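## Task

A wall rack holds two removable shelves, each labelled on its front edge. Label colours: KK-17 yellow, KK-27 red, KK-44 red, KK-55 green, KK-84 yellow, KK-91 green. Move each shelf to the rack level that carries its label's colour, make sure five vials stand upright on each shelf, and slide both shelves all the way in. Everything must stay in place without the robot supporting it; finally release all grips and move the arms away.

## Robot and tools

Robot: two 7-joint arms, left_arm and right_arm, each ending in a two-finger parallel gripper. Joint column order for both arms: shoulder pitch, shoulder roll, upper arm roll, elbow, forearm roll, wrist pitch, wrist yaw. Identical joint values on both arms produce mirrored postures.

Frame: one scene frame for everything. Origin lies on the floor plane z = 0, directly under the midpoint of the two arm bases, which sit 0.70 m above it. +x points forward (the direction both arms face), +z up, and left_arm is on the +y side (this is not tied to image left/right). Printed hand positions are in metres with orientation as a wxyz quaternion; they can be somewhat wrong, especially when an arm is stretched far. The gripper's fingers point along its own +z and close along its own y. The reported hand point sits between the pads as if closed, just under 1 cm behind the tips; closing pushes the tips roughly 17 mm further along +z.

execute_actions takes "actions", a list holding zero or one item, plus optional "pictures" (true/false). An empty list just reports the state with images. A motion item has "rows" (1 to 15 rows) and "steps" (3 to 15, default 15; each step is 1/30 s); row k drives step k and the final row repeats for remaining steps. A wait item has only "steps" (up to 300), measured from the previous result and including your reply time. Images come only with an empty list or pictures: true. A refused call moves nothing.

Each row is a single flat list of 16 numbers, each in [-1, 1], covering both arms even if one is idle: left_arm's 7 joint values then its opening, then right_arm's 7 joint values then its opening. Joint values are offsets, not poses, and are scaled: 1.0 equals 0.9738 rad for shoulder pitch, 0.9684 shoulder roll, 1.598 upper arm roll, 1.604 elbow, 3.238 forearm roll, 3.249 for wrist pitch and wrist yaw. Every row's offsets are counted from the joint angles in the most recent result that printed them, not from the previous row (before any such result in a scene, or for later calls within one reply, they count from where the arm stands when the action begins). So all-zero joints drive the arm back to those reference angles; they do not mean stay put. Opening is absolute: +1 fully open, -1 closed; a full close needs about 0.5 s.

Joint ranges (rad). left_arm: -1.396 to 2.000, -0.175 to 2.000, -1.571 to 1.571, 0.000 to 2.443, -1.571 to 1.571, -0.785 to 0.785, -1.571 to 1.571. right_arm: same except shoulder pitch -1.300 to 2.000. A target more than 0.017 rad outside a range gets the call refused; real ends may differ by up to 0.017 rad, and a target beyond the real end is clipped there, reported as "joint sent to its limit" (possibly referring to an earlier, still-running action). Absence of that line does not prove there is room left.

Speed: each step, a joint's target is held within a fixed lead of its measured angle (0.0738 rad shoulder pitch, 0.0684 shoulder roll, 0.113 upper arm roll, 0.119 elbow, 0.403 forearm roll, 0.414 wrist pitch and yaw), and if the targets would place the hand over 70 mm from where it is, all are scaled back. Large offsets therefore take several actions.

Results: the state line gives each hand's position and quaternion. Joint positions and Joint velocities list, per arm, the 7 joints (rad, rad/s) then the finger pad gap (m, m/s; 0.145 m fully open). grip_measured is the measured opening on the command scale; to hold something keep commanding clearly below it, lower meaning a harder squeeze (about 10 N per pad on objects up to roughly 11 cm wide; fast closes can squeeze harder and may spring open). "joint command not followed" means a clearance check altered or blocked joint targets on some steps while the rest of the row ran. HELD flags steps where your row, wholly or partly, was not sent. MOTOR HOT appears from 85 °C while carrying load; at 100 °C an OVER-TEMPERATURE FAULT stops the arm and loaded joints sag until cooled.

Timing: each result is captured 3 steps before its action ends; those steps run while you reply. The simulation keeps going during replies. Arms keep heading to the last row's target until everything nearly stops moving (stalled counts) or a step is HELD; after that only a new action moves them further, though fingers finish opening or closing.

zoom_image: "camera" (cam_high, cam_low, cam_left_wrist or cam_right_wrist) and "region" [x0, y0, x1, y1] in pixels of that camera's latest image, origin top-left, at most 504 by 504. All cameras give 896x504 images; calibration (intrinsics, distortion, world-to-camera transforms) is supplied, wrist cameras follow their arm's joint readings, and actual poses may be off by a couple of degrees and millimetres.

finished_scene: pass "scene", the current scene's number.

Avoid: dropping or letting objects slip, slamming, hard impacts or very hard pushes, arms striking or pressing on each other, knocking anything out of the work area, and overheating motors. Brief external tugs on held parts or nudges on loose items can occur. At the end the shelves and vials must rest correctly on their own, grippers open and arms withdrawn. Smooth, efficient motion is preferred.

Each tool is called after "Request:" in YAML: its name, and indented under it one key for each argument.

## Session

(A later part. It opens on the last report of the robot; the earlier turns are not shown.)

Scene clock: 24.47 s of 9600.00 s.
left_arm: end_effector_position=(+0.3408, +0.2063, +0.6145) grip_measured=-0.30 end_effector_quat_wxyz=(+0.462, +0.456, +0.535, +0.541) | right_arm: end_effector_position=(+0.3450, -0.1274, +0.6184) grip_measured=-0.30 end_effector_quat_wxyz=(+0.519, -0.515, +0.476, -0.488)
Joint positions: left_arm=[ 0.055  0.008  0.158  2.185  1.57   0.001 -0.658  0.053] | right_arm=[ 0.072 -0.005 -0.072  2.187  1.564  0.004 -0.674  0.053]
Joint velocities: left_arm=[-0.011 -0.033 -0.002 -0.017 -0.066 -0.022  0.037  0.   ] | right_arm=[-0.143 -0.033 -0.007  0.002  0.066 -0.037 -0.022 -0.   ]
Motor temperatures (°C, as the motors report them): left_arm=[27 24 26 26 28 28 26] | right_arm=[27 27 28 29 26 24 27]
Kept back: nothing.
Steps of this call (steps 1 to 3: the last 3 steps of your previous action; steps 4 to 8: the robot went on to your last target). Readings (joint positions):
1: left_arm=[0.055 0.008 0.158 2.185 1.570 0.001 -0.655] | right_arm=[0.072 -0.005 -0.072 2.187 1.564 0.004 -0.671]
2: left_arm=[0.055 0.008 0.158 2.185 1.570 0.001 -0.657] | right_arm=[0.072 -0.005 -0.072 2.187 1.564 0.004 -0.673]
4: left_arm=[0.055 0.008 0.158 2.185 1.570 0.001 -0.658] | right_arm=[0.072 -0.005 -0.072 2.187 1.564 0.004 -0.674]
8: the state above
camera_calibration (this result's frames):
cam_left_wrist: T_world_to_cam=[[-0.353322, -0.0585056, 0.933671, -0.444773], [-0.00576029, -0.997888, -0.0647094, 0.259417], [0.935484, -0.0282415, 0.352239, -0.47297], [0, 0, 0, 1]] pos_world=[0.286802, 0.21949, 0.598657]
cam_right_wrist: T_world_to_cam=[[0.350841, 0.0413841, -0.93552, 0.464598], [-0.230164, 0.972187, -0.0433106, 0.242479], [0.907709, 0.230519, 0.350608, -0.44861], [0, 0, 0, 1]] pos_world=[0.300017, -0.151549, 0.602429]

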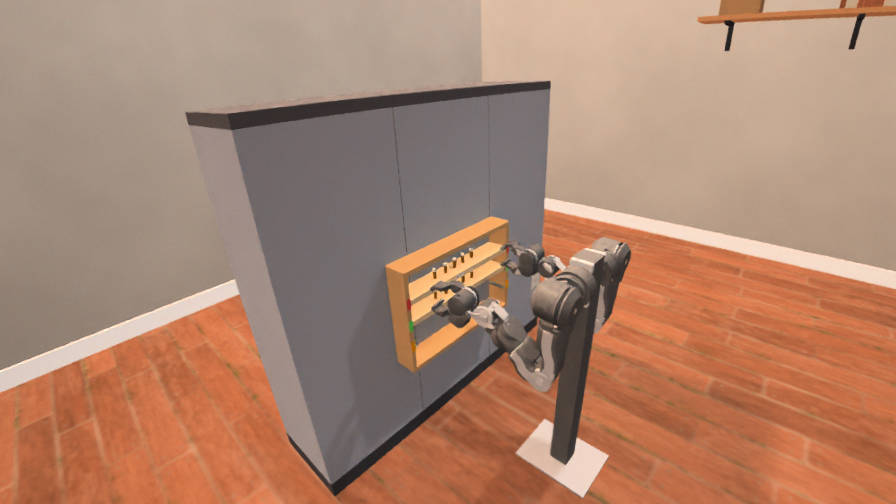

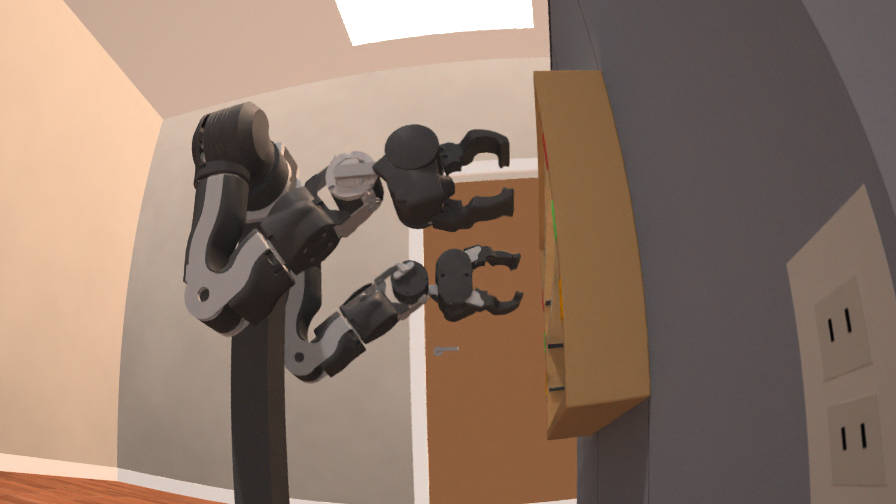

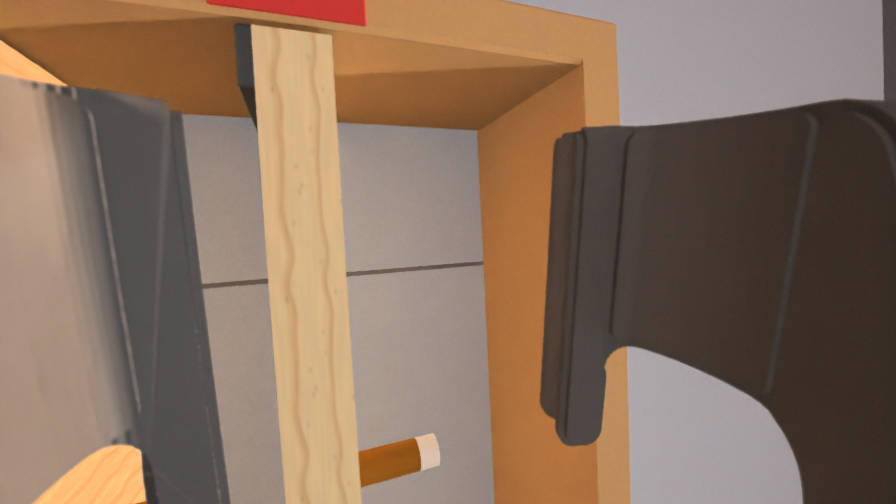

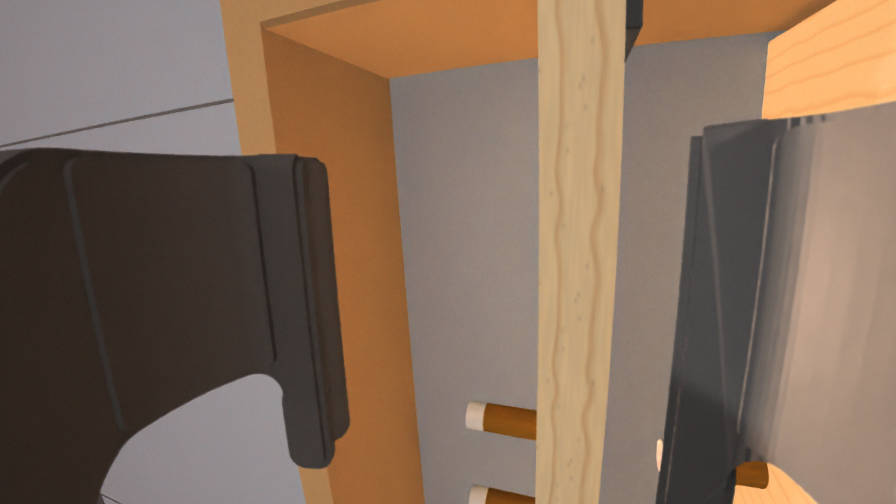

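Request:
execute_actions:
  actions:
    - {"rows":[[0.016,0.002,-0.001,-0.014,0,0,0.002,-0.3,0.016,-0.001,0.001,-0.014,0,0,0.002,-0.3],[0.047,0.006,-0.003,-0.041,0,0,0.006,-0.3,0.047,-0.003,0.002,-0.041,0,0,0.006,-0.3],[0.084,0.01,-0.006,-0.074,0,0,0.011,-0.3,0.084,-0.005,0.003,-0.074,0,0,0.011,-0.3],[0.124,0.015,-0.009,-0.11,0,0,0.016,-0.3,0.124,-0.007,0.004,-0.11,0,0,0.016,-0.3],[0.164,0.02,-0.012,-0.146,0,0,0.021,-0.3,0.165,-0.009,0.006,-0.146,0,0,0.021,-0.3],[0.205,0.025,-0.015,-0.182,0,0,0.026,-0.3,0.206,-0.011,0.007,-0.182,0,0,0.026,-0.3],[0.242,0.03,-0.018,-0.215,0,0,0.03,-0.3,0.243,-0.013,0.009,-0.215,0,0,0.03,-0.3],[0.273,0.033,-0.02,-0.242,0,0,0.034,-0.3,0.275,-0.015,0.01,-0.243,0,0,0.034,-0.3],[0.294,0.036,-0.022,-0.262,0,0,0.037,-0.3,0.296,-0.016,0.01,-0.263,0,0,0.037,-0.3],[0.305,0.038,-0.023,-0.271,0,0,0.039,-0.3,0.307,-0.017,0.011,-0.272,0,0,0.039,-0.3],[0.31,0.038,-0.023,-0.2755,0,0,0.039,-0.3,0.312,-0.017,0.011,-0.2765,0,0,0.039,-0.3]]}

Request:
execute_actions:
  actions:
    - {"steps":8}

Request:
execute_actions:
  actions:
    - {"rows":[[0,0,0,0,0,0,0,-0.45,0,0,0,0,0,0,0,-0.45],[0,0,0,0,0,0,0,-0.58,0,0,0,0,0,0,0,-0.58],[0,0,0,0,0,0,0,-0.65,0,0,0,0,0,0,0,-0.65],[0,0,0,0,0,0,0,-0.7,0,0,0,0,0,0,0,-0.7],[0,0,0,0,0,0,0,-0.74,0,0,0,0,0,0,0,-0.74],[0,0,0,0,0,0,0,-0.78,0,0,0,0,0,0,0,-0.78],[0,0,0,0,0,0,0,-0.84,0,0,0,0,0,0,0,-0.84],[0,0,0,0,0,0,0,-0.92,0,0,0,0,0,0,0,-0.92],[0,0,0,0,0,0,0,-1,0,0,0,0,0,0,0,-1]],"steps":12}

Request:
execute_actions:
  actions:
    - {"rows":[[0.001,0,0,0.006,0,0,0.002,-1,0.001,0,0,0.006,0,0,0.002,-1],[-0.004,-0.001,0.001,0.011,0,0,0.001,-1,-0.004,0,0,0.011,0,0,0.001,-1],[-0.012,-0.002,0.001,0.019,0,0,0,-1,-0.012,0.001,-0.001,0.019,0,0,0,-1],[-0.023,-0.003,0.002,0.029,0,0,-0.002,-1,-0.023,0.001,-0.001,0.029,0,0,-0.002,-1],[-0.036,-0.004,0.004,0.04,0,0,-0.004,-1,-0.036,0.002,-0.002,0.04,0,0,-0.004,-1],[-0.049,-0.005,0.005,0.053,0,0,-0.006,-1,-0.049,0.002,-0.002,0.053,0,0,-0.006,-1],[-0.064,-0.007,0.006,0.067,0,0,-0.009,-1,-0.064,0.003,-0.003,0.067,0,0,-0.009,-1],[-0.079,-0.008,0.008,0.081,0,0,-0.011,-1,-0.079,0.004,-0.004,0.081,0,0,-0.011,-1],[-0.094,-0.01,0.009,0.095,0,0,-0.013,-1,-0.094,0.005,-0.005,0.095,0,0,-0.013,-1],[-0.107,-0.011,0.01,0.108,0,0,-0.016,-1,-0.107,0.005,-0.005,0.108,0,0,-0.016,-1],[-0.12,-0.012,0.012,0.12,0,0,-0.018,-1,-0.12,0.006,-0.006,0.12,0,0,-0.018,-1],[-0.131,-0.013,0.013,0.129,0,0,-0.019,-1,-0.131,0.006,-0.006,0.129,0,0,-0.019,-1],[-0.139,-0.014,0.013,0.137,0,0,-0.021,-1,-0.139,0.007,-0.007,0.137,0,0,-0.021,-1],[-0.144,-0.015,0.014,0.142,0,0,-0.022,-1,-0.144,0.007,-0.007,0.142,0,0,-0.022,-1],[-0.146,-0.015,0.014,0.144,0,0,-0.022,-1,-0.146,0.007,-0.007,0.144,0,0,-0.022,-1]]}

Request:
execute_actions:
  actions:
    - {"steps":10}

Scene clock: 25.37 s of 9600.00 s.
left_arm: end_effector_position=(+0.4232, +0.2069, +0.6012) grip_measured=-0.30 end_effector_quat_wxyz=(+0.466, +0.468, +0.533, +0.529) | right_arm: end_effector_position=(+0.4273, -0.1266, +0.6067) grip_measured=-0.30 end_effector_quat_wxyz=(+0.512, -0.518, +0.483, -0.487)
Joint positions: left_arm=[ 0.357  0.043  0.122  1.746  1.57   0.001 -0.541  0.053] | right_arm=[ 0.377 -0.021 -0.056  1.747  1.564  0.004 -0.556  0.053]
Joint velocities: left_arm=[-0.055  0.011 -0.012 -0.037 -0.037  0.022 -0.022 -0.   ] | right_arm=[-0.121 -0.055  0.002 -0.022  0.007  0.007  0.081 -0.   ]
Motor temperatures (°C, as the motors report them): left_arm=[27 24 26 26 28 28 26] | right_arm=[27 27 28 29 26 24 27]
Steps of this call (steps 1 to 15: the robot went on to your last target; steps 16 to 27: the first 12 steps of this action). Readings (joint positions):
16: left_arm=[0.063 0.008 0.158 2.174 1.570 0.001 -0.657] | right_arm=[0.081 -0.005 -0.072 2.176 1.564 0.004 -0.672]
17: left_arm=[0.092 0.011 0.156 2.136 1.570 0.001 -0.650] | right_arm=[0.109 -0.006 -0.071 2.138 1.564 0.004 -0.666]
19: left_arm=[0.177 0.022 0.146 2.017 1.570 0.001 -0.628] | right_arm=[0.195 -0.011 -0.067 2.019 1.564 0.004 -0.643]
23: left_arm=[0.322 0.039 0.128 1.801 1.570 0.001 -0.571] | right_arm=[0.341 -0.018 -0.057 1.803 1.564 0.004 -0.587]
27: the state above

Scene clock: 25.63 s of 9600.00 s.
left_arm: end_effector_position=(+0.4233, +0.2069, +0.6017) grip_measured=-0.30 end_effector_quat_wxyz=(+0.466, +0.467, +0.532, +0.530) | right_arm: end_effector_position=(+0.4273, -0.1267, +0.6072) grip_measured=-0.30 end_effector_quat_wxyz=(+0.513, -0.517, +0.482, -0.488)
Joint positions: left_arm=[ 0.357  0.043  0.122  1.746  1.57   0.001 -0.537  0.053] | right_arm=[ 0.377 -0.021 -0.056  1.747  1.564  0.004 -0.553  0.053]
Joint velocities: left_arm=[-0.033  0.011 -0.007  0.002  0.007  0.037 -0.11   0.   ] | right_arm=[-0.077 -0.033  0.007 -0.022  0.007  0.037 -0.066  0.   ]
Motor temperatures (°C, as the motors report them): left_arm=[27 24 26 26 28 28 26] | right_arm=[27 27 28 29 26 24 27]
Kept back: nothing.
Steps of this call (steps 1 to 3: the last 3 steps of your previous action; steps 4 to 8: the robot went on to your last target). Readings (joint positions):
1: left_arm=[0.357 0.043 0.122 1.746 1.570 0.001 -0.539] | right_arm=[0.377 -0.021 -0.056 1.747 1.564 0.004 -0.555]
2: left_arm=[0.357 0.043 0.122 1.746 1.570 0.001 -0.538] | right_arm=[0.377 -0.021 -0.056 1.747 1.564 0.004 -0.554]
4: left_arm=[0.357 0.043 0.122 1.746 1.570 0.001 -0.537] | right_arm=[0.377 -0.021 -0.056 1.747 1.564 0.004 -0.553]
8: the state above

Scene clock: 25.93 s of 9600.00 s.
left_arm: end_effector_position=(+0.4233, +0.2069, +0.6013) grip_measured=-0.76 end_effector_quat_wxyz=(+0.466, +0.467, +0.533, +0.530) | right_arm: end_effector_position=(+0.4273, -0.1268, +0.6063) grip_measured=-0.76 end_effector_quat_wxyz=(+0.511, -0.518, +0.484, -0.486)
Joint positions: left_arm=[ 0.357  0.043  0.122  1.746  1.57   0.001 -0.539  0.018] | right_arm=[ 0.376 -0.021 -0.056  1.747  1.563  0.004 -0.557  0.018]
Joint velocities: left_arm=[-0.011 -0.099 -0.017 -0.012 -0.037  0.007  0.007  0.   ] | right_arm=[-0.099  0.011 -0.012  0.007 -0.051  0.022 -0.007  0.   ]
Motor temperatures (°C, as the motors report them): left_arm=[27 24 26 26 28 28 26] | right_arm=[27 27 28 29 26 24 27]
Steps of this call (steps 1 to 9: the first 9 steps of this action). Readings (joint positions):
1: left_arm=[0.357 0.043 0.122 1.746 1.570 0.001 -0.537] | right_arm=[0.377 -0.021 -0.056 1.747 1.564 0.004 -0.553]
2: left_arm=[0.357 0.043 0.122 1.746 1.570 0.001 -0.537] | right_arm=[0.377 -0.021 -0.056 1.747 1.564 0.004 -0.553]
4: left_arm=[0.357 0.043 0.122 1.746 1.570 0.001 -0.537] | right_arm=[0.377 -0.021 -0.056 1.747 1.564 0.004 -0.553]
8: left_arm=[0.357 0.043 0.122 1.746 1.570 0.001 -0.539] | right_arm=[0.376 -0.021 -0.056 1.747 1.563 0.004 -0.557]
9: the state above

Scene clock: 26.43 s of 9600.00 s.
left_arm: end_effector_position=(+0.3875, +0.2070, +0.6075) grip_measured=-0.76 end_effector_quat_wxyz=(+0.465, +0.463, +0.532, +0.535) | right_arm: end_effector_position=(+0.3919, -0.1263, +0.6115) grip_measured=-0.76 end_effector_quat_wxyz=(+0.515, -0.517, +0.481, -0.487)
Joint positions: left_arm=[ 0.228  0.031  0.139  1.946  1.572  0.004 -0.601  0.018] | right_arm=[ 0.248 -0.016 -0.064  1.946  1.563  0.004 -0.621  0.018]
Joint velocities: left_arm=[-0.297 -0.033  0.022  0.383 -0.051 -0.037 -0.095  0.   ] | right_arm=[-0.297 -0.033 -0.012  0.379 -0.095 -0.022 -0.125 -0.   ]
Motor temperatures (°C, as the motors report them): left_arm=[28 24 26 26 28 28 26] | right_arm=[28 27 28 29 26 24 27]
Steps of this call (steps 1 to 3: the last 3 steps of your previous action; steps 4 to 15: the first 12 steps of this action, its rows measured from where the robot was after step 3). Readings (joint positions):
3: left_arm=[0.357 0.043 0.122 1.746 1.570 0.001 -0.539] | right_arm=[0.376 -0.021 -0.056 1.747 1.563 0.004 -0.557]
4: left_arm=[0.357 0.043 0.122 1.747 1.570 0.001 -0.539] | right_arm=[0.376 -0.021 -0.056 1.748 1.563 0.004 -0.558]
5: left_arm=[0.354 0.043 0.122 1.752 1.570 0.001 -0.541] | right_arm=[0.374 -0.021 -0.056 1.753 1.563 0.004 -0.561]
7: left_arm=[0.335 0.041 0.123 1.782 1.570 0.001 -0.547] | right_arm=[0.354 -0.021 -0.056 1.783 1.563 0.004 -0.568]
11: left_arm=[0.278 0.036 0.132 1.865 1.571 0.002 -0.574] | right_arm=[0.298 -0.018 -0.060 1.865 1.563 0.004 -0.594]
15: the state above

Scene clock: 26.77 s of 9600.00 s.
left_arm: end_effector_position=(+0.3830, +0.2070, +0.6068) grip_measured=-0.76 end_effector_quat_wxyz=(+0.463, +0.465, +0.535, +0.533) | right_arm: end_effector_position=(+0.3874, -0.1262, +0.6107) grip_measured=-0.76 end_effector_quat_wxyz=(+0.513, -0.520, +0.482, -0.484)
Joint positions: left_arm=[ 0.212  0.029  0.141  1.97   1.572  0.004 -0.618  0.018] | right_arm=[ 0.232 -0.016 -0.066  1.97   1.562  0.004 -0.638  0.018]
Joint velocities: left_arm=[-0.033  0.033 -0.012 -0.007 -0.037 -0.081  0.007 -0.   ] | right_arm=[-0.077  0.077  0.007  0.022  0.022 -0.022  0.007 -0.   ]
Motor temperatures (°C, as the motors report them): left_arm=[28 24 26 26 28 28 26] | right_arm=[28 27 28 29 26 24 27]
Kept back: nothing.
Steps of this call (steps 1 to 3: the last 3 steps of your previous action; steps 4 to 10: the robot went on to your last target). Readings (joint positions):
1: left_arm=[0.220 0.031 0.140 1.958 1.572 0.004 -0.606] | right_arm=[0.240 -0.016 -0.065 1.958 1.563 0.004 -0.626]
2: left_arm=[0.214 0.030 0.141 1.966 1.572 0.004 -0.612] | right_arm=[0.234 -0.016 -0.066 1.967 1.563 0.004 -0.631]
4: left_arm=[0.212 0.029 0.141 1.970 1.572 0.004 -0.616] | right_arm=[0.232 -0.016 -0.066 1.970 1.562 0.004 -0.636]
8: left_arm=[0.212 0.029 0.141 1.970 1.572 0.004 -0.618] | right_arm=[0.232 -0.016 -0.066 1.970 1.562 0.004 -0.637]
10: the state above

Request:
execute_actions:
  actions:
    - {"rows":[[0,0,0,0.006,0,0,0.002,-1,0,0,0,0.006,0,0,0.002,-1],[-0.008,-0.001,0.001,0.011,0,0,0.002,-1,-0.008,0.001,0,0.011,0,0,0.002,-1],[-0.02,-0.003,0.002,0.02,0,0,0.001,-1,-0.02,0.002,-0.001,0.02,0,0,0.001,-1],[-0.035,-0.005,0.003,0.03,0,0,0.001,-1,-0.035,0.003,-0.001,0.03,0,0,0.001,-1],[-0.053,-0.008,0.004,0.043,0,0,0,-1,-0.053,0.004,-0.001,0.043,0,0,0,-1],[-0.073,-0.011,0.005,0.057,0,0,-0.001,-1,-0.073,0.005,-0.002,0.057,0,0,-0.001,-1],[-0.094,-0.014,0.007,0.072,0,0,-0.001,-1,-0.094,0.007,-0.002,0.072,0,0,-0.001,-1],[-0.116,-0.017,0.008,0.087,0,0,-0.002,-1,-0.116,0.008,-0.003,0.087,0,0,-0.002,-1],[-0.137,-0.019,0.01,0.102,0,0,-0.003,-1,-0.137,0.01,-0.003,0.102,0,0,-0.003,-1],[-0.157,-0.022,0.011,0.116,0,0,-0.004,-1,-0.157,0.011,-0.004,0.116,0,0,-0.004,-1],[-0.175,-0.025,0.012,0.129,0,0,-0.004,-1,-0.175,0.012,-0.004,0.129,0,0,-0.004,-1],[-0.191,-0.027,0.013,0.139,0,0,-0.005,-1,-0.191,0.013,-0.005,0.139,0,0,-0.005,-1],[-0.202,-0.029,0.014,0.148,0,0,-0.005,-1,-0.202,0.014,-0.005,0.148,0,0,-0.005,-1],[-0.21,-0.03,0.015,0.153,0,0,-0.006,-1,-0.21,0.015,-0.005,0.153,0,0,-0.006,-1],[-0.213,-0.03,0.015,0.155,0,0,-0.006,-1,-0.213,0.015,-0.005,0.155,0,0,-0.006,-1]]}

Request:
execute_actions:
  actions:
    - {"steps":10}

Request:
execute_actions:
  actions:
    - {"rows":[[0,0,0,0,0,0,0.007,-1,0,0,0,0,0,0,0.007,-1],[-0.007,-0.001,0,-0.006,0,0,0.015,-1,-0.007,0.001,0,-0.006,0,0,0.015,-1],[-0.017,-0.003,0,-0.014,0,0,0.024,-1,-0.017,0.001,0,-0.014,0,0,0.024,-1],[-0.029,-0.005,0,-0.024,0,0,0.034,-1,-0.029,0.002,0,-0.024,0,0,0.034,-1],[-0.044,-0.007,0,-0.036,0,0,0.045,-1,-0.044,0.003,0,-0.036,0,0,0.045,-1],[-0.061,-0.01,0,-0.048,0,0,0.057,-1,-0.061,0.005,0,-0.048,0,0,0.057,-1],[-0.078,-0.013,0,-0.062,0,0,0.069,-1,-0.078,0.006,0,-0.062,0,0,0.069,-1],[-0.096,-0.015,0,-0.076,0,0,0.081,-1,-0.096,0.007,0,-0.076,0,0,0.081,-1],[-0.113,-0.018,0,-0.089,0,0,0.092,-1,-0.113,0.008,0,-0.089,0,0,0.092,-1],[-0.13,-0.021,0,-0.102,0,0,0.103,-1,-0.13,0.01,0,-0.102,0,0,0.103,-1],[-0.145,-0.023,0,-0.113,0,0,0.112,-1,-0.145,0.011,0,-0.113,0,0,0.112,-1],[-0.157,-0.025,0,-0.123,0,0,0.119,-1,-0.157,0.012,0,-0.123,0,0,0.119,-1],[-0.167,-0.027,0,-0.131,0,0,0.124,-1,-0.167,0.012,0,-0.131,0,0,0.124,-1],[-0.174,-0.028,0,-0.136,0,0,0.126,-1,-0.174,0.013,0,-0.136,0,0,0.126,-1],[-0.176,-0.028,0,-0.1375,0,0,0.127,-1,-0.176,0.013,0,-0.1375,0,0,0.127,-1]]}

Request:
execute_actions:
  actions:
    - {"steps":12}

Scene clock: 27.80 s of 9600.00 s.
left_arm: end_effector_position=(+0.3382, +0.2047, +0.6073) grip_measured=-0.76 end_effector_quat_wxyz=(+0.461, +0.461, +0.535, +0.537) | right_arm: end_effector_position=(+0.3430, -0.1277, +0.6103) grip_measured=-0.76 end_effector_quat_wxyz=(+0.515, -0.519, +0.480, -0.484)
Joint positions: left_arm=[ 0.024  0.003  0.158  2.186  1.572  0.007 -0.638  0.018] | right_arm=[ 0.045 -0.004 -0.072  2.185  1.562  0.004 -0.659  0.018]
Joint velocities: left_arm=[-0.319 -0.055  0.046  0.442  0.037 -0.037  0.007 -0.   ] | right_arm=[-0.473 -0.033 -0.027  0.442 -0.066  0.022 -0.066 -0.   ]
Motor temperatures (°C, as the motors report them): left_arm=[28 24 26 26 28 28 27] | right_arm=[28 27 28 29 26 24 27]
Steps of this call (steps 1 to 19: the robot went on to your last target; steps 20 to 31: the first 12 steps of this action). Readings (joint positions):
20: left_arm=[0.212 0.029 0.141 1.971 1.572 0.005 -0.618] | right_arm=[0.232 -0.016 -0.066 1.971 1.562 0.004 -0.638]
21: left_arm=[0.206 0.029 0.141 1.977 1.572 0.005 -0.618] | right_arm=[0.227 -0.016 -0.066 1.976 1.562 0.004 -0.639]
23: left_arm=[0.177 0.025 0.143 2.009 1.572 0.005 -0.620] | right_arm=[0.198 -0.014 -0.066 2.009 1.562 0.004 -0.641]
27: left_arm=[0.098 0.013 0.151 2.099 1.572 0.007 -0.629] | right_arm=[0.118 -0.009 -0.068 2.099 1.562 0.004 -0.650]
31: the state above

Scene clock: 28.13 s of 9600.00 s.
left_arm: end_effector_position=(+0.3325, +0.2048, +0.6081) grip_measured=-0.76 end_effector_quat_wxyz=(+0.460, +0.461, +0.536, +0.538) | right_arm: end_effector_position=(+0.3375, -0.1277, +0.6110) grip_measured=-0.76 end_effector_quat_wxyz=(+0.515, -0.520, +0.480, -0.484)
Joint positions: left_arm=[ 0.003  0.     0.161  2.214  1.572  0.008 -0.644  0.018] | right_arm=[ 0.023 -0.003 -0.073  2.212  1.562  0.004 -0.666  0.018]
Joint velocities: left_arm=[-0.055  0.011 -0.002  0.007 -0.037  0.022  0.022  0.   ] | right_arm=[ 0.033  0.011  0.017 -0.002  0.066  0.007  0.007 -0.   ]
Motor temperatures (°C, as the motors report them): left_arm=[28 24 26 26 28 28 27] | right_arm=[28 27 28 29 26 24 27]
Kept back: nothing.
Steps of this call (steps 1 to 3: the last 3 steps of your previous action; steps 4 to 10: the robot went on to your last target). Readings (joint positions):
1: left_arm=[0.013 0.001 0.159 2.199 1.572 0.007 -0.640] | right_arm=[0.033 -0.003 -0.073 2.199 1.562 0.004 -0.661]
2: left_arm=[0.005 0.000 0.161 2.209 1.572 0.008 -0.641] | right_arm=[0.025 -0.003 -0.073 2.208 1.562 0.004 -0.663]
4: left_arm=[0.003 0.000 0.161 2.214 1.572 0.008 -0.643] | right_arm=[0.023 -0.003 -0.073 2.212 1.562 0.004 -0.664]
8: left_arm=[0.003 0.000 0.161 2.214 1.572 0.008 -0.644] | right_arm=[0.023 -0.003 -0.073 2.212 1.562 0.004 -0.666]
10: the state above

Scene clock: 28.53 s of 9600.00 s.
left_arm: end_effector_position=(+0.3321, +0.2054, +0.5384) grip_measured=-0.76 end_effector_quat_wxyz=(+0.454, +0.466, +0.542, +0.531) | right_arm: end_effector_position=(+0.3386, -0.1271, +0.5422) grip_measured=-0.76 end_effector_quat_wxyz=(+0.510, -0.526, +0.485, -0.478)
Joint positions: left_arm=[-0.155 -0.023  0.161  2.016  1.572  0.009 -0.312  0.018] | right_arm=[-0.134  0.008 -0.073  2.015  1.562  0.002 -0.334  0.018]
Joint velocities: left_arm=[-0.341 -0.033 -0.007 -0.393 -0.037 -0.037  0.505 -0.   ] | right_arm=[-0.385 -0.011 -0.007 -0.408  0.007  0.007  0.564 -0.   ]
Motor temperatures (°C, as the motors report them): left_arm=[28 24 26 26 28 28 27] | right_arm=[28 27 28 29 26 24 28]
Steps of this call (steps 1 to 12: the first 12 steps of this action). Readings (joint positions):
1: left_arm=[0.002 0.000 0.161 2.214 1.572 0.009 -0.642] | right_arm=[0.022 -0.003 -0.073 2.212 1.562 0.004 -0.665]
2: left_arm=[-0.002 -0.000 0.161 2.209 1.572 0.009 -0.627] | right_arm=[0.019 -0.003 -0.073 2.207 1.562 0.004 -0.650]
4: left_arm=[-0.023 -0.004 0.161 2.181 1.572 0.009 -0.577] | right_arm=[-0.003 -0.002 -0.073 2.178 1.562 0.004 -0.601]
8: left_arm=[-0.092 -0.014 0.161 2.094 1.572 0.009 -0.445] | right_arm=[-0.071 0.003 -0.073 2.092 1.562 0.003 -0.467]
12: the state above

Scene clock: 28.93 s of 9600.00 s.
left_arm: end_effector_position=(+0.3305, +0.2054, +0.5320) grip_measured=-0.76 end_effector_quat_wxyz=(+0.457, +0.462, +0.539, +0.536) | right_arm: end_effector_position=(+0.3371, -0.1271, +0.5353) grip_measured=-0.76 end_effector_quat_wxyz=(+0.514, -0.522, +0.482, -0.481)
Joint positions: left_arm=[-0.174 -0.026  0.161  1.989  1.572  0.008 -0.25   0.018] | right_arm=[-0.153  0.01  -0.073  1.988  1.562  0.002 -0.274  0.018]
Joint velocities: left_arm=[ 0.011 -0.011  0.002 -0.022  0.051  0.051  0.022 -0.   ] | right_arm=[-0.099  0.011 -0.002 -0.002  0.066 -0.022 -0.007 -0.   ]
Motor temperatures (°C, as the motors report them): left_arm=[28 24 26 26 28 28 27] | right_arm=[28 27 28 29 26 24 28]
Kept back: nothing.
Steps of this call (steps 1 to 3: the last 3 steps of your previous action; steps 4 to 12: the robot went on to your last target). Readings (joint positions):
1: left_arm=[-0.164 -0.025 0.161 2.002 1.572 0.009 -0.290] | right_arm=[-0.144 0.008 -0.073 2.001 1.562 0.002 -0.312]
2: left_arm=[-0.171 -0.026 0.161 1.993 1.572 0.008 -0.275] | right_arm=[-0.150 0.009 -0.073 1.992 1.562 0.002 -0.298]
4: left_arm=[-0.175 -0.026 0.161 1.989 1.572 0.008 -0.261] | right_arm=[-0.154 0.010 -0.073 1.988 1.562 0.002 -0.284]
8: left_arm=[-0.174 -0.026 0.161 1.989 1.572 0.008 -0.250] | right_arm=[-0.153 0.010 -0.073 1.988 1.562 0.002 -0.274]
12: the state above

Request:
execute_actions:
  actions:
    - {"rows":[[0.004,0,0,-0.001,0,0,0.008,-1,0.004,0,0,-0.001,0,0,0.008,-1],[0.005,0,0,-0.009,0,0,0.015,-1,0.004,0,0,-0.008,0,0,0.015,-1],[0.006,0,0,-0.021,0,0,0.023,-1,0.004,0,0,-0.02,0,0,0.023,-1],[0.008,0,0,-0.037,0,0,0.032,-1,0.005,0,0,-0.035,0,0,0.032,-1],[0.01,0,0,-0.055,0,0,0.042,-1,0.005,0,0,-0.052,0,0,0.042,-1],[0.012,0,0,-0.075,0,0,0.052,-1,0.006,0,0,-0.072,0,0,0.052,-1],[0.014,0,0,-0.097,0,0,0.063,-1,0.006,0,0,-0.092,0,0,0.063,-1],[0.017,0.001,0,-0.119,0,0,0.073,-1,0.007,0,0,-0.113,0,0,0.073,-1],[0.019,0.001,0,-0.141,0,0,0.083,-1,0.007,0,0,-0.133,0,0,0.083,-1],[0.021,0.001,0,-0.161,0,0,0.092,-1,0.008,0,0,-0.153,0,0,0.092,-1],[0.023,0.001,0,-0.18,0,0,0.099,-1,0.008,0,0,-0.17,0,0,0.1,-1],[0.025,0.002,0,-0.195,0,0,0.105,-1,0.008,0,0,-0.185,0,0,0.106,-1],[0.026,0.002,0,-0.207,0,0,0.108,-1,0.009,0,0,-0.197,0,0,0.109,-1],[0.027,0.002,0,-0.215,0,0,0.11,-1,0.009,0,0,-0.204,0,0,0.111,-1],[0.027,0.002,0,-0.218,0,0,0.11,-1,0.009,0,0,-0.207,0,0,0.111,-1]]}

Request:
execute_actions:
  actions:
    - {"steps":12}
  pictures: true

Scene clock: 29.60 s of 9600.00 s.
left_arm: end_effector_position=(+0.3402, +0.2066, +0.4677) grip_measured=-0.76 end_effector_quat_wxyz=(+0.458, +0.462, +0.540, +0.534) | right_arm: end_effector_position=(+0.3454, -0.1268, +0.4726) grip_measured=-0.76 end_effector_quat_wxyz=(+0.513, -0.522, +0.482, -0.482)
Joint positions: left_arm=[-0.156 -0.026  0.161  1.676  1.572  0.008  0.043  0.018] | right_arm=[-0.149  0.01  -0.073  1.692  1.561 -0.003  0.018  0.018]
Joint velocities: left_arm=[-0.077  0.033 -0.012 -0.584  0.007 -0.007  0.432 -0.   ] | right_arm=[-0.077 -0.033 -0.007 -0.54  -0.095  0.007  0.432 -0.   ]
Motor temperatures (°C, as the motors report them): left_arm=[28 24 26 26 28 28 27] | right_arm=[28 27 28 29 26 24 28]
Steps of this call (steps 1 to 8: the robot went on to your last target; steps 9 to 20: the first 12 steps of this action). Readings (joint positions):
9: left_arm=[-0.174 -0.026 0.161 1.988 1.572 0.008 -0.247] | right_arm=[-0.153 0.010 -0.073 1.988 1.562 0.002 -0.271]
10: left_arm=[-0.172 -0.026 0.161 1.980 1.572 0.008 -0.233] | right_arm=[-0.153 0.010 -0.073 1.980 1.562 0.002 -0.258]
12: left_arm=[-0.168 -0.026 0.161 1.937 1.572 0.008 -0.188] | right_arm=[-0.151 0.010 -0.073 1.938 1.562 0.001 -0.213]
16: left_arm=[-0.163 -0.026 0.161 1.802 1.572 0.008 -0.069] | right_arm=[-0.150 0.010 -0.073 1.810 1.562 -0.000 -0.095]
20: the state above

Scene clock: 30.00 s of 9600.00 s.
left_arm: end_effector_position=(+0.3406, +0.2065, +0.4613) grip_measured=-0.76 end_effector_quat_wxyz=(+0.460, +0.459, +0.538, +0.537) | right_arm: end_effector_position=(+0.3451, -0.1269, +0.4657) grip_measured=-0.76 end_effector_quat_wxyz=(+0.515, -0.519, +0.480, -0.484)
Joint positions: left_arm=[-0.152 -0.026  0.161  1.636  1.572  0.008  0.089  0.018] | right_arm=[-0.149  0.01  -0.073  1.653  1.561 -0.004  0.066  0.018]
Joint velocities: left_arm=[-0.011 -0.011 -0.002  0.002  0.007 -0.125  0.022 -0.   ] | right_arm=[ 0.033 -0.077  0.002 -0.002  0.037 -0.022  0.037 -0.   ]
Motor temperatures (°C, as the motors report them): left_arm=[28 24 26 26 28 28 27] | right_arm=[28 27 28 29 26 24 28]
Kept back: nothing.
Steps of this call (steps 1 to 3: the last 3 steps of your previous action; steps 4 to 12: the robot went on to your last target). Readings (joint positions):
1: left_arm=[-0.156 -0.026 0.161 1.657 1.572 0.008 0.060] | right_arm=[-0.149 0.010 -0.073 1.672 1.561 -0.003 0.036]
2: left_arm=[-0.156 -0.026 0.161 1.642 1.572 0.008 0.072] | right_arm=[-0.150 0.010 -0.073 1.659 1.561 -0.004 0.047]
4: left_arm=[-0.155 -0.026 0.161 1.636 1.572 0.008 0.081] | right_arm=[-0.150 0.010 -0.073 1.653 1.561 -0.004 0.056]
8: left_arm=[-0.152 -0.026 0.161 1.636 1.572 0.008 0.089] | right_arm=[-0.149 0.010 -0.073 1.653 1.561 -0.004 0.066]
12: the state above
camera_calibration (this result's frames):
cam_left_wrist: T_world_to_cam=[[-0.342632, -0.0529686, 0.937975, -0.308592], [-0.00943745, -0.998165, -0.059815, 0.248822], [0.939422, -0.0293466, 0.341503, -0.415002], [0, 0, 0, 1]] pos_world=[0.286477, 0.21984, 0.44606]
cam_right_wrist: T_world_to_cam=[[0.335855, 0.0393981, -0.941089, 0.329258], [-0.23022, 0.972255, -0.0414577, 0.234557], [0.913346, 0.230581, 0.335607, -0.390214], [0, 0, 0, 1]] pos_world=[0.299817, -0.151045, 0.450544]

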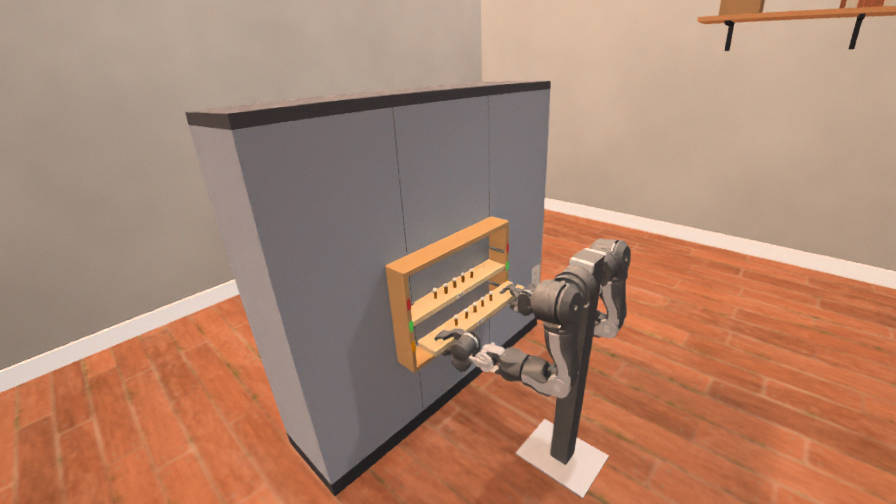

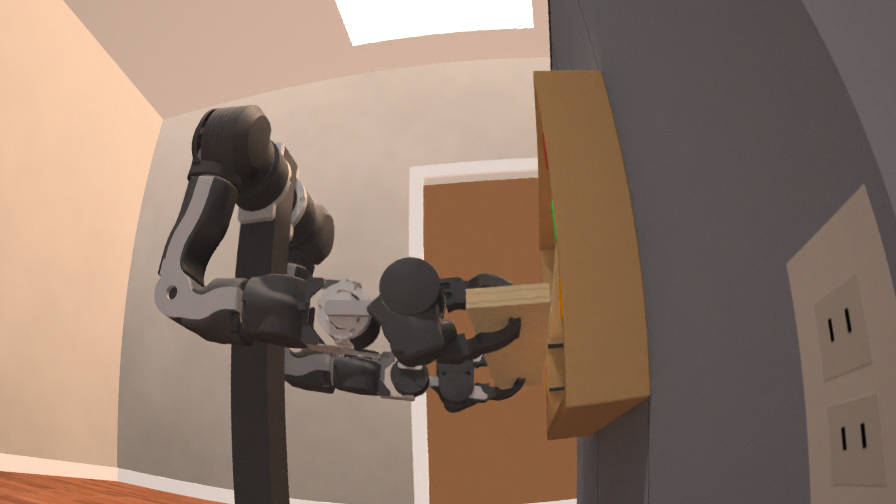

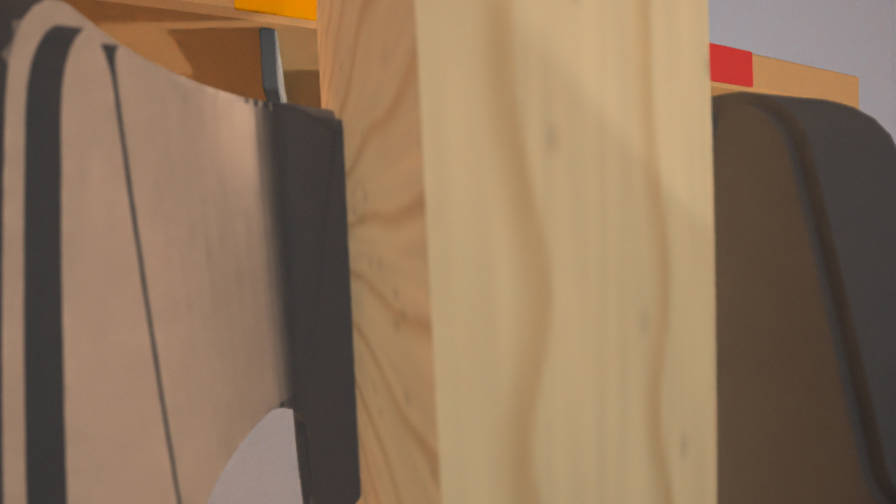

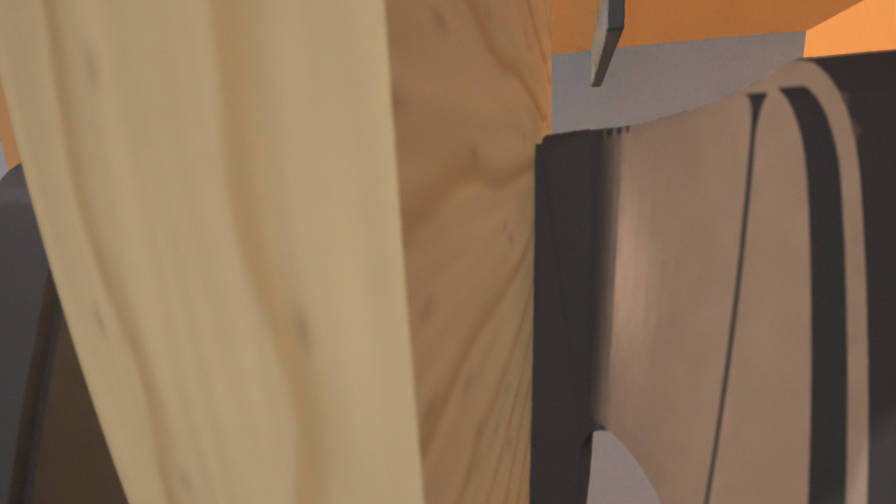

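Request:
execute_actions:
  actions:
    - {"rows":[[0.006,0,0,0,0,0,0.002,-1,0.006,0,0,0,0,0,0.002,-1],[0.013,0.002,-0.001,-0.005,0,0,0.002,-1,0.013,-0.001,0,-0.005,0,0,0.002,-1],[0.023,0.003,-0.001,-0.011,0,0,0.002,-1,0.024,-0.001,0.001,-0.011,0,0,0.002,-1],[0.036,0.005,-0.002,-0.018,0,0,0.002,-1,0.038,-0.002,0.001,-0.019,0,0,0.002,-1],[0.052,0.008,-0.003,-0.027,0,0,0.001,-1,0.054,-0.003,0.002,-0.028,0,0,0.001,-1],[0.069,0.011,-0.004,-0.036,0,-0.001,0.001,-1,0.072,-0.005,0.002,-0.038,0,0,0.001,-1],[0.087,0.014,-0.005,-0.046,0,-0.001,0,-1,0.09,-0.006,0.003,-0.049,0,0.001,0,-1],[0.105,0.017,-0.006,-0.057,0,-0.001,0,-1,0.11,-0.007,0.003,-0.059,0,0.001,0,-1],[0.123,0.02,-0.007,-0.067,0,-0.001,-0.001,-1,0.128,-0.008,0.004,-0.07,0,0.001,0,-1],[0.14,0.023,-0.008,-0.076,0,-0.001,-0.001,-1,0.146,-0.01,0.004,-0.08,0,0.001,-0.001,-1],[0.156,0.026,-0.009,-0.085,0,-0.002,-0.002,-1,0.162,-0.011,0.005,-0.089,0,0.001,-0.001,-1],[0.169,0.028,-0.01,-0.092,0,-0.002,-0.002,-1,0.176,-0.012,0.005,-0.097,0,0.001,-0.001,-1],[0.179,0.03,-0.01,-0.098,0,-0.002,-0.002,-1,0.187,-0.012,0.006,-0.103,0,0.001,-0.002,-1],[0.186,0.031,-0.011,-0.102,0,-0.002,-0.002,-1,0.194,-0.013,0.006,-0.107,0,0.001,-0.002,-1],[0.188,0.031,-0.011,-0.103,0,-0.002,-0.002,-1,0.196,-0.013,0.006,-0.108,0,0.001,-0.002,-1]]}

Request:
execute_actions:
  actions:
    - {"steps":10}

Scene clock: 30.77 s of 9600.00 s.
left_arm: end_effector_position=(+0.3766, +0.2073, +0.4615) grip_measured=-0.76 end_effector_quat_wxyz=(+0.463, +0.462, +0.536, +0.534) | right_arm: end_effector_position=(+0.3818, -0.1270, +0.4657) grip_measured=-0.76 end_effector_quat_wxyz=(+0.513, -0.519, +0.482, -0.485)
Joint positions: left_arm=[ 0.008 -0.     0.147  1.488  1.572  0.002  0.073  0.018] | right_arm=[ 0.017 -0.001 -0.067  1.499  1.562 -0.003  0.053  0.018]
Joint velocities: left_arm=[ 0.341  0.033 -0.032 -0.271  0.007 -0.051 -0.081 -0.   ] | right_arm=[ 0.385 -0.055 -0.007 -0.305 -0.022 -0.022 -0.081 -0.   ]
Motor temperatures (°C, as the motors report them): left_arm=[28 24 26 26 28 28 27] | right_arm=[28 27 28 29 26 24 28]
Steps of this call (steps 1 to 11: the robot went on to your last target; steps 12 to 23: the first 12 steps of this action). Readings (joint positions):
12: left_arm=[-0.152 -0.026 0.161 1.636 1.572 0.008 0.089] | right_arm=[-0.149 0.010 -0.073 1.653 1.561 -0.005 0.066]
13: left_arm=[-0.148 -0.026 0.161 1.631 1.572 0.008 0.089] | right_arm=[-0.145 0.010 -0.073 1.648 1.561 -0.005 0.065]
15: left_arm=[-0.126 -0.023 0.160 1.606 1.572 0.008 0.086] | right_arm=[-0.120 0.010 -0.073 1.623 1.561 -0.005 0.062]
19: left_arm=[-0.053 -0.010 0.154 1.547 1.572 0.006 0.080] | right_arm=[-0.047 0.004 -0.070 1.561 1.562 -0.005 0.057]
23: the state above

Scene clock: 31.10 s of 9600.00 s.
left_arm: end_effector_position=(+0.3813, +0.2074, +0.4625) grip_measured=-0.76 end_effector_quat_wxyz=(+0.463, +0.462, +0.535, +0.534) | right_arm: end_effector_position=(+0.3868, -0.1270, +0.4669) grip_measured=-0.76 end_effector_quat_wxyz=(+0.513, -0.518, +0.481, -0.486)
Joint positions: left_arm=[0.029 0.003 0.145 1.47  1.572 0.001 0.072 0.018] | right_arm=[ 0.039 -0.002 -0.066  1.48   1.562 -0.001  0.051  0.018]
Joint velocities: left_arm=[ 0.033  0.011 -0.002 -0.007  0.007 -0.051 -0.022 -0.   ] | right_arm=[-0.033 -0.055 -0.017  0.007 -0.051 -0.037 -0.022 -0.   ]
Motor temperatures (°C, as the motors report them): left_arm=[28 24 26 26 28 28 27] | right_arm=[28 27 28 29 26 24 28]
Kept back: nothing.
Steps of this call (steps 1 to 3: the last 3 steps of your previous action; steps 4 to 10: the robot went on to your last target). Readings (joint positions):
1: left_arm=[0.018 0.001 0.146 1.479 1.572 0.002 0.072] | right_arm=[0.028 -0.001 -0.066 1.489 1.562 -0.002 0.052]
2: left_arm=[0.025 0.003 0.146 1.473 1.572 0.001 0.072] | right_arm=[0.036 -0.002 -0.066 1.483 1.562 -0.002 0.051]
4: left_arm=[0.029 0.003 0.145 1.471 1.572 0.001 0.072] | right_arm=[0.039 -0.002 -0.066 1.481 1.562 -0.002 0.051]
8: left_arm=[0.029 0.003 0.145 1.470 1.572 0.001 0.072] | right_arm=[0.039 -0.002 -0.066 1.480 1.562 -0.001 0.051]
10: the state above

Request:
execute_actions:
  actions:
    - {"rows":[[0.006,0,0,-0.002,0,0,0.004,-1,0.006,0,0,-0.002,0,0,0.004,-1],[0.015,0.001,-0.001,-0.009,0,0,0.006,-1,0.015,-0.001,0,-0.009,0,0,0.006,-1],[0.027,0.003,-0.001,-0.019,0,0,0.008,-1,0.027,-0.001,0.001,-0.019,0,0,0.008,-1],[0.043,0.005,-0.002,-0.033,0,0,0.009,-1,0.043,-0.002,0.001,-0.033,0,0,0.009,-1],[0.061,0.008,-0.003,-0.048,0,0,0.012,-1,0.061,-0.003,0.002,-0.048,0,0,0.012,-1],[0.082,0.01,-0.005,-0.065,0,0,0.014,-1,0.082,-0.005,0.002,-0.065,0,0,0.014,-1],[0.104,0.013,-0.006,-0.084,0,0,0.016,-1,0.104,-0.006,0.003,-0.084,0,0,0.016,-1],[0.126,0.016,-0.007,-0.102,0,0,0.019,-1,0.126,-0.007,0.004,-0.102,0,0,0.019,-1],[0.148,0.019,-0.008,-0.121,0,0,0.022,-1,0.148,-0.008,0.005,-0.121,0,0,0.022,-1],[0.169,0.021,-0.01,-0.138,0,0,0.024,-1,0.169,-0.01,0.005,-0.138,0,0,0.024,-1],[0.187,0.024,-0.011,-0.153,0,0,0.026,-1,0.187,-0.011,0.006,-0.153,0,0,0.026,-1],[0.203,0.026,-0.012,-0.167,0,0,0.028,-1,0.203,-0.012,0.006,-0.167,0,0,0.028,-1],[0.215,0.028,-0.012,-0.177,0,0,0.029,-1,0.215,-0.012,0.007,-0.177,0,0,0.029,-1],[0.223,0.029,-0.013,-0.184,0,0,0.03,-1,0.223,-0.013,0.007,-0.184,0,0,0.03,-1],[0.226,0.029,-0.013,-0.186,0,0,0.03,-1,0.226,-0.013,0.007,-0.186,0,0,0.0305,-1]]}

Request:
execute_actions:
  actions:
    - {"steps":12}

Request:
execute_actions:
  actions:
    - {"rows":[[0,0,0,0,0,0,0,-0.9,0,0,0,0,0,0,0,-0.9],[0,0,0,0,0,0,0,-0.8,0,0,0,0,0,0,0,-0.8],[0,0,0,0,0,0,0,-0.75,0,0,0,0,0,0,0,-0.75],[0,0,0,0,0,0,0,-0.72,0,0,0,0,0,0,0,-0.72],[0,0,0,0,0,0,0,-0.66,0,0,0,0,0,0,0,-0.66],[0,0,0,0,0,0,0,-0.3,0,0,0,0,0,0,0,-0.3]],"steps":11}

Request:
execute_actions:
  actions:
    - {"rows":[[-0.017,0,0,0.012,0,0,0,-0.3,-0.017,0,0,0.012,0,0,0,-0.3],[-0.052,0,0,0.035,0,0,0,-0.3,-0.052,0,0,0.035,0,0,0,-0.3],[-0.094,0,0,0.063,0,0,0,-0.3,-0.094,0,0,0.063,0,0,0,-0.3],[-0.139,0,0,0.093,0,0,0,-0.3,-0.139,0,0,0.093,0,0,0,-0.3],[-0.184,0,0,0.123,0,0,0,-0.3,-0.184,0,0,0.123,0,0,0,-0.3],[-0.229,0,0,0.153,0,0,0,-0.3,-0.229,0,0,0.153,0,0,0,-0.3],[-0.275,0,0,0.183,0,0,0,-0.3,-0.275,0,0,0.183,0,0,0,-0.3],[-0.32,0,0,0.21,0,0,0,-0.3,-0.32,0,0,0.21,0,0,0,-0.3],[-0.365,0,0,0.235,0,0,0,-0.3,-0.365,0,0,0.235,0,0,0,-0.3],[-0.41,0,0,0.26,0,0,0,-0.3,-0.41,0,0,0.26,0,0,0,-0.3],[-0.455,0,0,0.285,0,0,0,-0.3,-0.455,0,0,0.285,0,0,0,-0.3],[-0.5,0,0,0.31,0,0,0,-0.3,-0.5,0,0,0.31,0,0,0,-0.3],[-0.54,0,0,0.33,0,0,0,-0.3,-0.54,0,0,0.33,0,0,0,-0.3],[-0.57,0,0,0.345,0,0,0,-0.3,-0.57,0,0,0.345,0,0,0,-0.3],[-0.58,0,0,0.35,0,0,0,-0.3,-0.58,0,0,0.35,0,0,0,-0.3]]}

Request:
execute_actions:
  actions:
    - {"steps":10}
  pictures: true

Scene clock: 32.27 s of 9600.00 s.
left_arm: end_effector_position=(+0.4226, +0.2078, +0.4522) grip_measured=-0.76 end_effector_quat_wxyz=(+0.465, +0.466, +0.534, +0.531) | right_arm: end_effector_position=(+0.4274, -0.1275, +0.4564) grip_measured=-0.76 end_effector_quat_wxyz=(+0.511, -0.518, +0.484, -0.486)
Joint positions: left_arm=[ 0.222  0.027  0.129  1.205  1.571 -0.002  0.137  0.018] | right_arm=[ 0.231 -0.012 -0.057  1.216  1.564 -0.001  0.117  0.018]
Joint velocities: left_arm=[ 0.385 -0.099 -0.007 -0.515 -0.007 -0.022  0.139 -0.   ] | right_arm=[ 0.495 -0.099 -0.012 -0.501  0.037 -0.066  0.081  0.002]
Motor temperatures (°C, as the motors report them): left_arm=[28 24 26 26 28 28 27] | right_arm=[28 27 28 29 26 24 28]
Steps of this call (steps 1 to 23: the robot went on to your last target; steps 24 to 35: the first 12 steps of this action). Readings (joint positions):
24: left_arm=[0.029 0.003 0.145 1.469 1.572 0.001 0.072] | right_arm=[0.039 -0.002 -0.066 1.479 1.562 -0.001 0.051]
25: left_arm=[0.034 0.003 0.145 1.459 1.572 0.001 0.074] | right_arm=[0.044 -0.002 -0.066 1.470 1.562 -0.001 0.053]
27: left_arm=[0.061 0.005 0.145 1.418 1.572 0.000 0.080] | right_arm=[0.071 -0.002 -0.066 1.429 1.562 -0.001 0.060]
31: left_arm=[0.146 0.017 0.137 1.308 1.572 -0.002 0.105] | right_arm=[0.156 -0.008 -0.061 1.320 1.563 -0.001 0.086]
35: the state above

Scene clock: 32.67 s of 9600.00 s.
left_arm: end_effector_position=(+0.4273, +0.2083, +0.4522) grip_measured=-0.76 end_effector_quat_wxyz=(+0.466, +0.465, +0.533, +0.532) | right_arm: end_effector_position=(+0.4323, -0.1273, +0.4564) grip_measured=-0.76 end_effector_quat_wxyz=(+0.512, -0.516, +0.484, -0.487)
Joint positions: left_arm=[ 0.246  0.03   0.127  1.172  1.571 -0.002  0.151  0.018] | right_arm=[ 0.255 -0.014 -0.056  1.182  1.564 -0.001  0.132  0.018]
Joint velocities: left_arm=[-0.077  0.011 -0.012 -0.007  0.037 -0.037  0.007  0.   ] | right_arm=[-0.011  0.011  0.007 -0.002 -0.037 -0.051  0.022 -0.   ]
Motor temperatures (°C, as the motors report them): left_arm=[28 24 26 26 28 28 27] | right_arm=[28 27 28 29 26 24 28]
Kept back: nothing.
Steps of this call (steps 1 to 3: the last 3 steps of your previous action; steps 4 to 12: the robot went on to your last target). Readings (joint positions):
1: left_arm=[0.235 0.029 0.129 1.188 1.571 -0.002 0.143] | right_arm=[0.244 -0.013 -0.057 1.199 1.564 -0.001 0.123]
2: left_arm=[0.243 0.030 0.127 1.177 1.571 -0.002 0.147] | right_arm=[0.253 -0.014 -0.057 1.187 1.564 -0.001 0.127]
4: left_arm=[0.246 0.030 0.127 1.172 1.571 -0.002 0.151] | right_arm=[0.255 -0.014 -0.056 1.182 1.564 -0.001 0.131]
8: left_arm=[0.246 0.030 0.127 1.172 1.571 -0.002 0.151] | right_arm=[0.255 -0.014 -0.056 1.182 1.564 -0.001 0.132]
12: the state above

Scene clock: 32.93 s of 9600.00 s.
left_arm: end_effector_position=(+0.4273, +0.2083, +0.4519) grip_measured=-0.30 end_effector_quat_wxyz=(+0.466, +0.465, +0.533, +0.531) | right_arm: end_effector_position=(+0.4323, -0.1273, +0.4561) grip_measured=-0.30 end_effector_quat_wxyz=(+0.512, -0.517, +0.484, -0.487)
Joint positions: left_arm=[ 0.246  0.03   0.127  1.172  1.571 -0.002  0.15   0.053] | right_arm=[ 0.255 -0.014 -0.056  1.182  1.564 -0.001  0.13   0.053]
Joint velocities: left_arm=[-0.033  0.011 -0.002 -0.007 -0.007 -0.037  0.007  0.01 ] | right_arm=[-0.033 -0.055  0.002 -0.017 -0.022  0.037  0.022  0.01 ]
Motor temperatures (°C, as the motors report them): left_arm=[28 24 26 26 28 28 27] | right_arm=[28 27 28 29 26 24 28]
Steps of this call (steps 1 to 8: the first 8 steps of this action). Readings (joint positions):
1: left_arm=[0.246 0.030 0.127 1.172 1.571 -0.002 0.150] | right_arm=[0.255 -0.014 -0.056 1.182 1.564 -0.001 0.130]
2: left_arm=[0.246 0.030 0.127 1.172 1.571 -0.002 0.150] | right_arm=[0.255 -0.014 -0.056 1.182 1.564 -0.001 0.130]
4: left_arm=[0.246 0.030 0.127 1.172 1.571 -0.002 0.150] | right_arm=[0.255 -0.014 -0.056 1.182 1.564 -0.001 0.130]
8: the state above

Scene clock: 33.43 s of 9600.00 s.
left_arm: end_effector_position=(+0.3218, +0.2049, +0.4537) grip_measured=-0.30 end_effector_quat_wxyz=(+0.454, +0.484, +0.514, +0.544) | right_arm: end_effector_position=(+0.3266, -0.1289, +0.4566) grip_measured=-0.30 end_effector_quat_wxyz=(+0.518, -0.507, +0.491, -0.483)
Joint positions: left_arm=[-0.242  0.03   0.127  1.661  1.571 -0.002  0.149  0.053] | right_arm=[-0.231 -0.014 -0.056  1.672  1.564 -0.001  0.13   0.053]
Joint velocities: left_arm=[-1.286  0.055  0.022  0.979 -0.022  0.066 -0.037 -0.   ] | right_arm=[-1.352 -0.011 -0.017  0.96   0.007 -0.007  0.037 -0.   ]
Motor temperatures (°C, as the motors report them): left_arm=[28 24 26 26 28 28 27] | right_arm=[28 27 28 29 26 24 28]
Steps of this call (steps 1 to 3: the last 3 steps of your previous action; steps 4 to 15: the first 12 steps of this action, its rows measured from where the robot was after step 3). Readings (joint positions):
3: left_arm=[0.246 0.030 0.127 1.172 1.571 -0.002 0.150] | right_arm=[0.255 -0.014 -0.056 1.182 1.564 -0.001 0.130]
4: left_arm=[0.238 0.030 0.127 1.184 1.571 -0.002 0.149] | right_arm=[0.248 -0.014 -0.056 1.194 1.564 -0.001 0.130]
5: left_arm=[0.210 0.030 0.127 1.222 1.571 -0.002 0.149] | right_arm=[0.220 -0.014 -0.056 1.233 1.564 -0.001 0.130]
7: left_arm=[0.116 0.030 0.127 1.318 1.571 -0.002 0.151] | right_arm=[0.127 -0.014 -0.056 1.330 1.564 -0.001 0.132]
11: left_arm=[-0.068 0.030 0.127 1.499 1.571 -0.002 0.147] | right_arm=[-0.058 -0.014 -0.056 1.511 1.564 -0.001 0.127]
15: the state above

Scene clock: 33.77 s of 9600.00 s.
left_arm: end_effector_position=(+0.3057, +0.2034, +0.4562) grip_measured=-0.30 end_effector_quat_wxyz=(+0.452, +0.489, +0.512, +0.543) | right_arm: end_effector_position=(+0.3101, -0.1295, +0.4586) grip_measured=-0.30 end_effector_quat_wxyz=(+0.517, -0.508, +0.495, -0.480)
Joint positions: left_arm=[-0.318  0.03   0.127  1.732  1.571 -0.002  0.149  0.053] | right_arm=[-0.308 -0.014 -0.056  1.743  1.564 -0.001  0.13   0.053]
Joint velocities: left_arm=[-0.011  0.011  0.002 -0.027 -0.051 -0.037 -0.007 -0.   ] | right_arm=[-0.099 -0.011  0.002 -0.007  0.007  0.022 -0.037  0.   ]
Motor temperatures (°C, as the motors report them): left_arm=[28 24 26 26 28 28 27] | right_arm=[28 27 28 29 26 24 28]
Kept back: nothing.
Steps of this call (steps 1 to 3: the last 3 steps of your previous action; steps 4 to 10: the robot went on to your last target). Readings (joint positions):
1: left_arm=[-0.285 0.030 0.127 1.694 1.571 -0.002 0.149] | right_arm=[-0.275 -0.014 -0.056 1.705 1.564 -0.001 0.130]
2: left_arm=[-0.317 0.030 0.127 1.718 1.571 -0.002 0.149] | right_arm=[-0.307 -0.014 -0.056 1.729 1.564 -0.001 0.130]
4: left_arm=[-0.326 0.030 0.127 1.728 1.571 -0.002 0.149] | right_arm=[-0.317 -0.014 -0.056 1.739 1.564 -0.001 0.130]
8: left_arm=[-0.317 0.030 0.127 1.732 1.571 -0.002 0.149] | right_arm=[-0.307 -0.014 -0.056 1.743 1.564 -0.001 0.130]
10: the state above
camera_calibration (this result's frames):
cam_left_wrist: T_world_to_cam=[[-0.33481, -0.104977, 0.93642, -0.306997], [-0.0508908, -0.99031, -0.129214, 0.28783], [0.940911, -0.0909174, 0.326223, -0.36146], [0, 0, 0, 1]] pos_world=[0.251963, 0.21995, 0.442586]
cam_right_wrist: T_world_to_cam=[[0.331413, 0.0620029, -0.941446, 0.338858], [-0.210454, 0.977556, -0.00970412, 0.208759], [0.919715, 0.201347, 0.337023, -0.361737], [0, 0, 0, 1]] pos_world=[0.264327, -0.152249, 0.442957]

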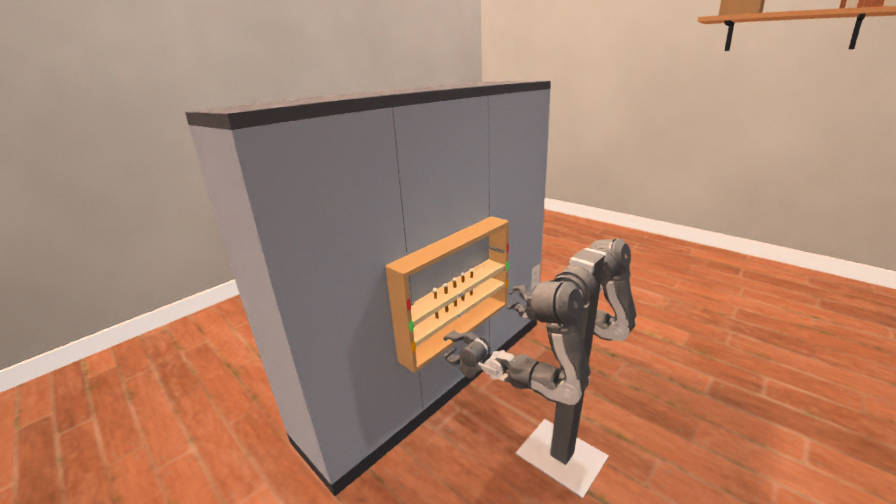

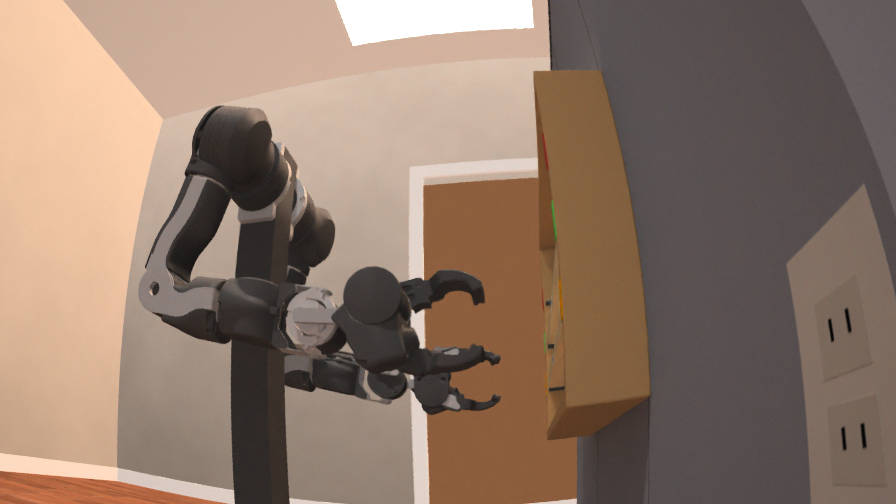

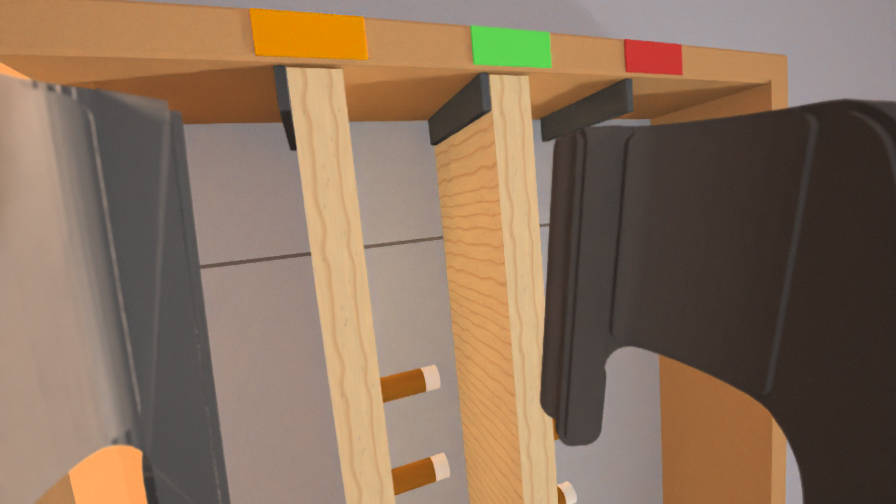

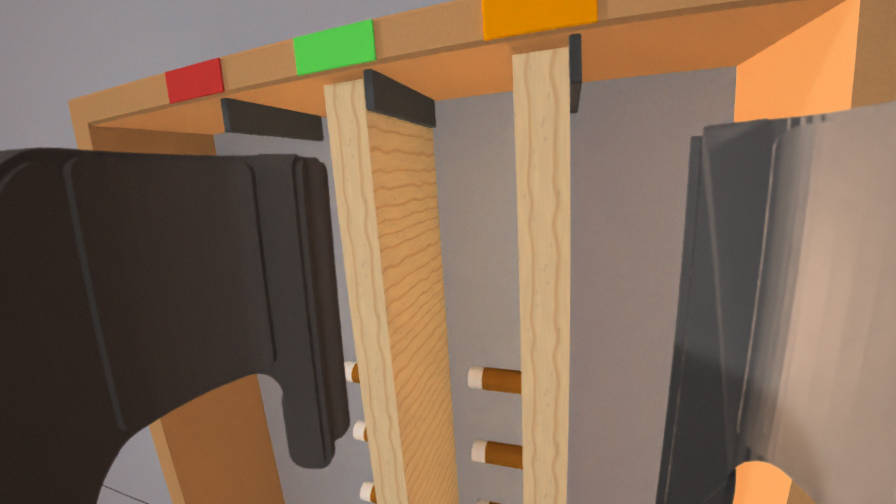

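Request:
finished_scene:
  scene: 1

The scene is finished: the task was done.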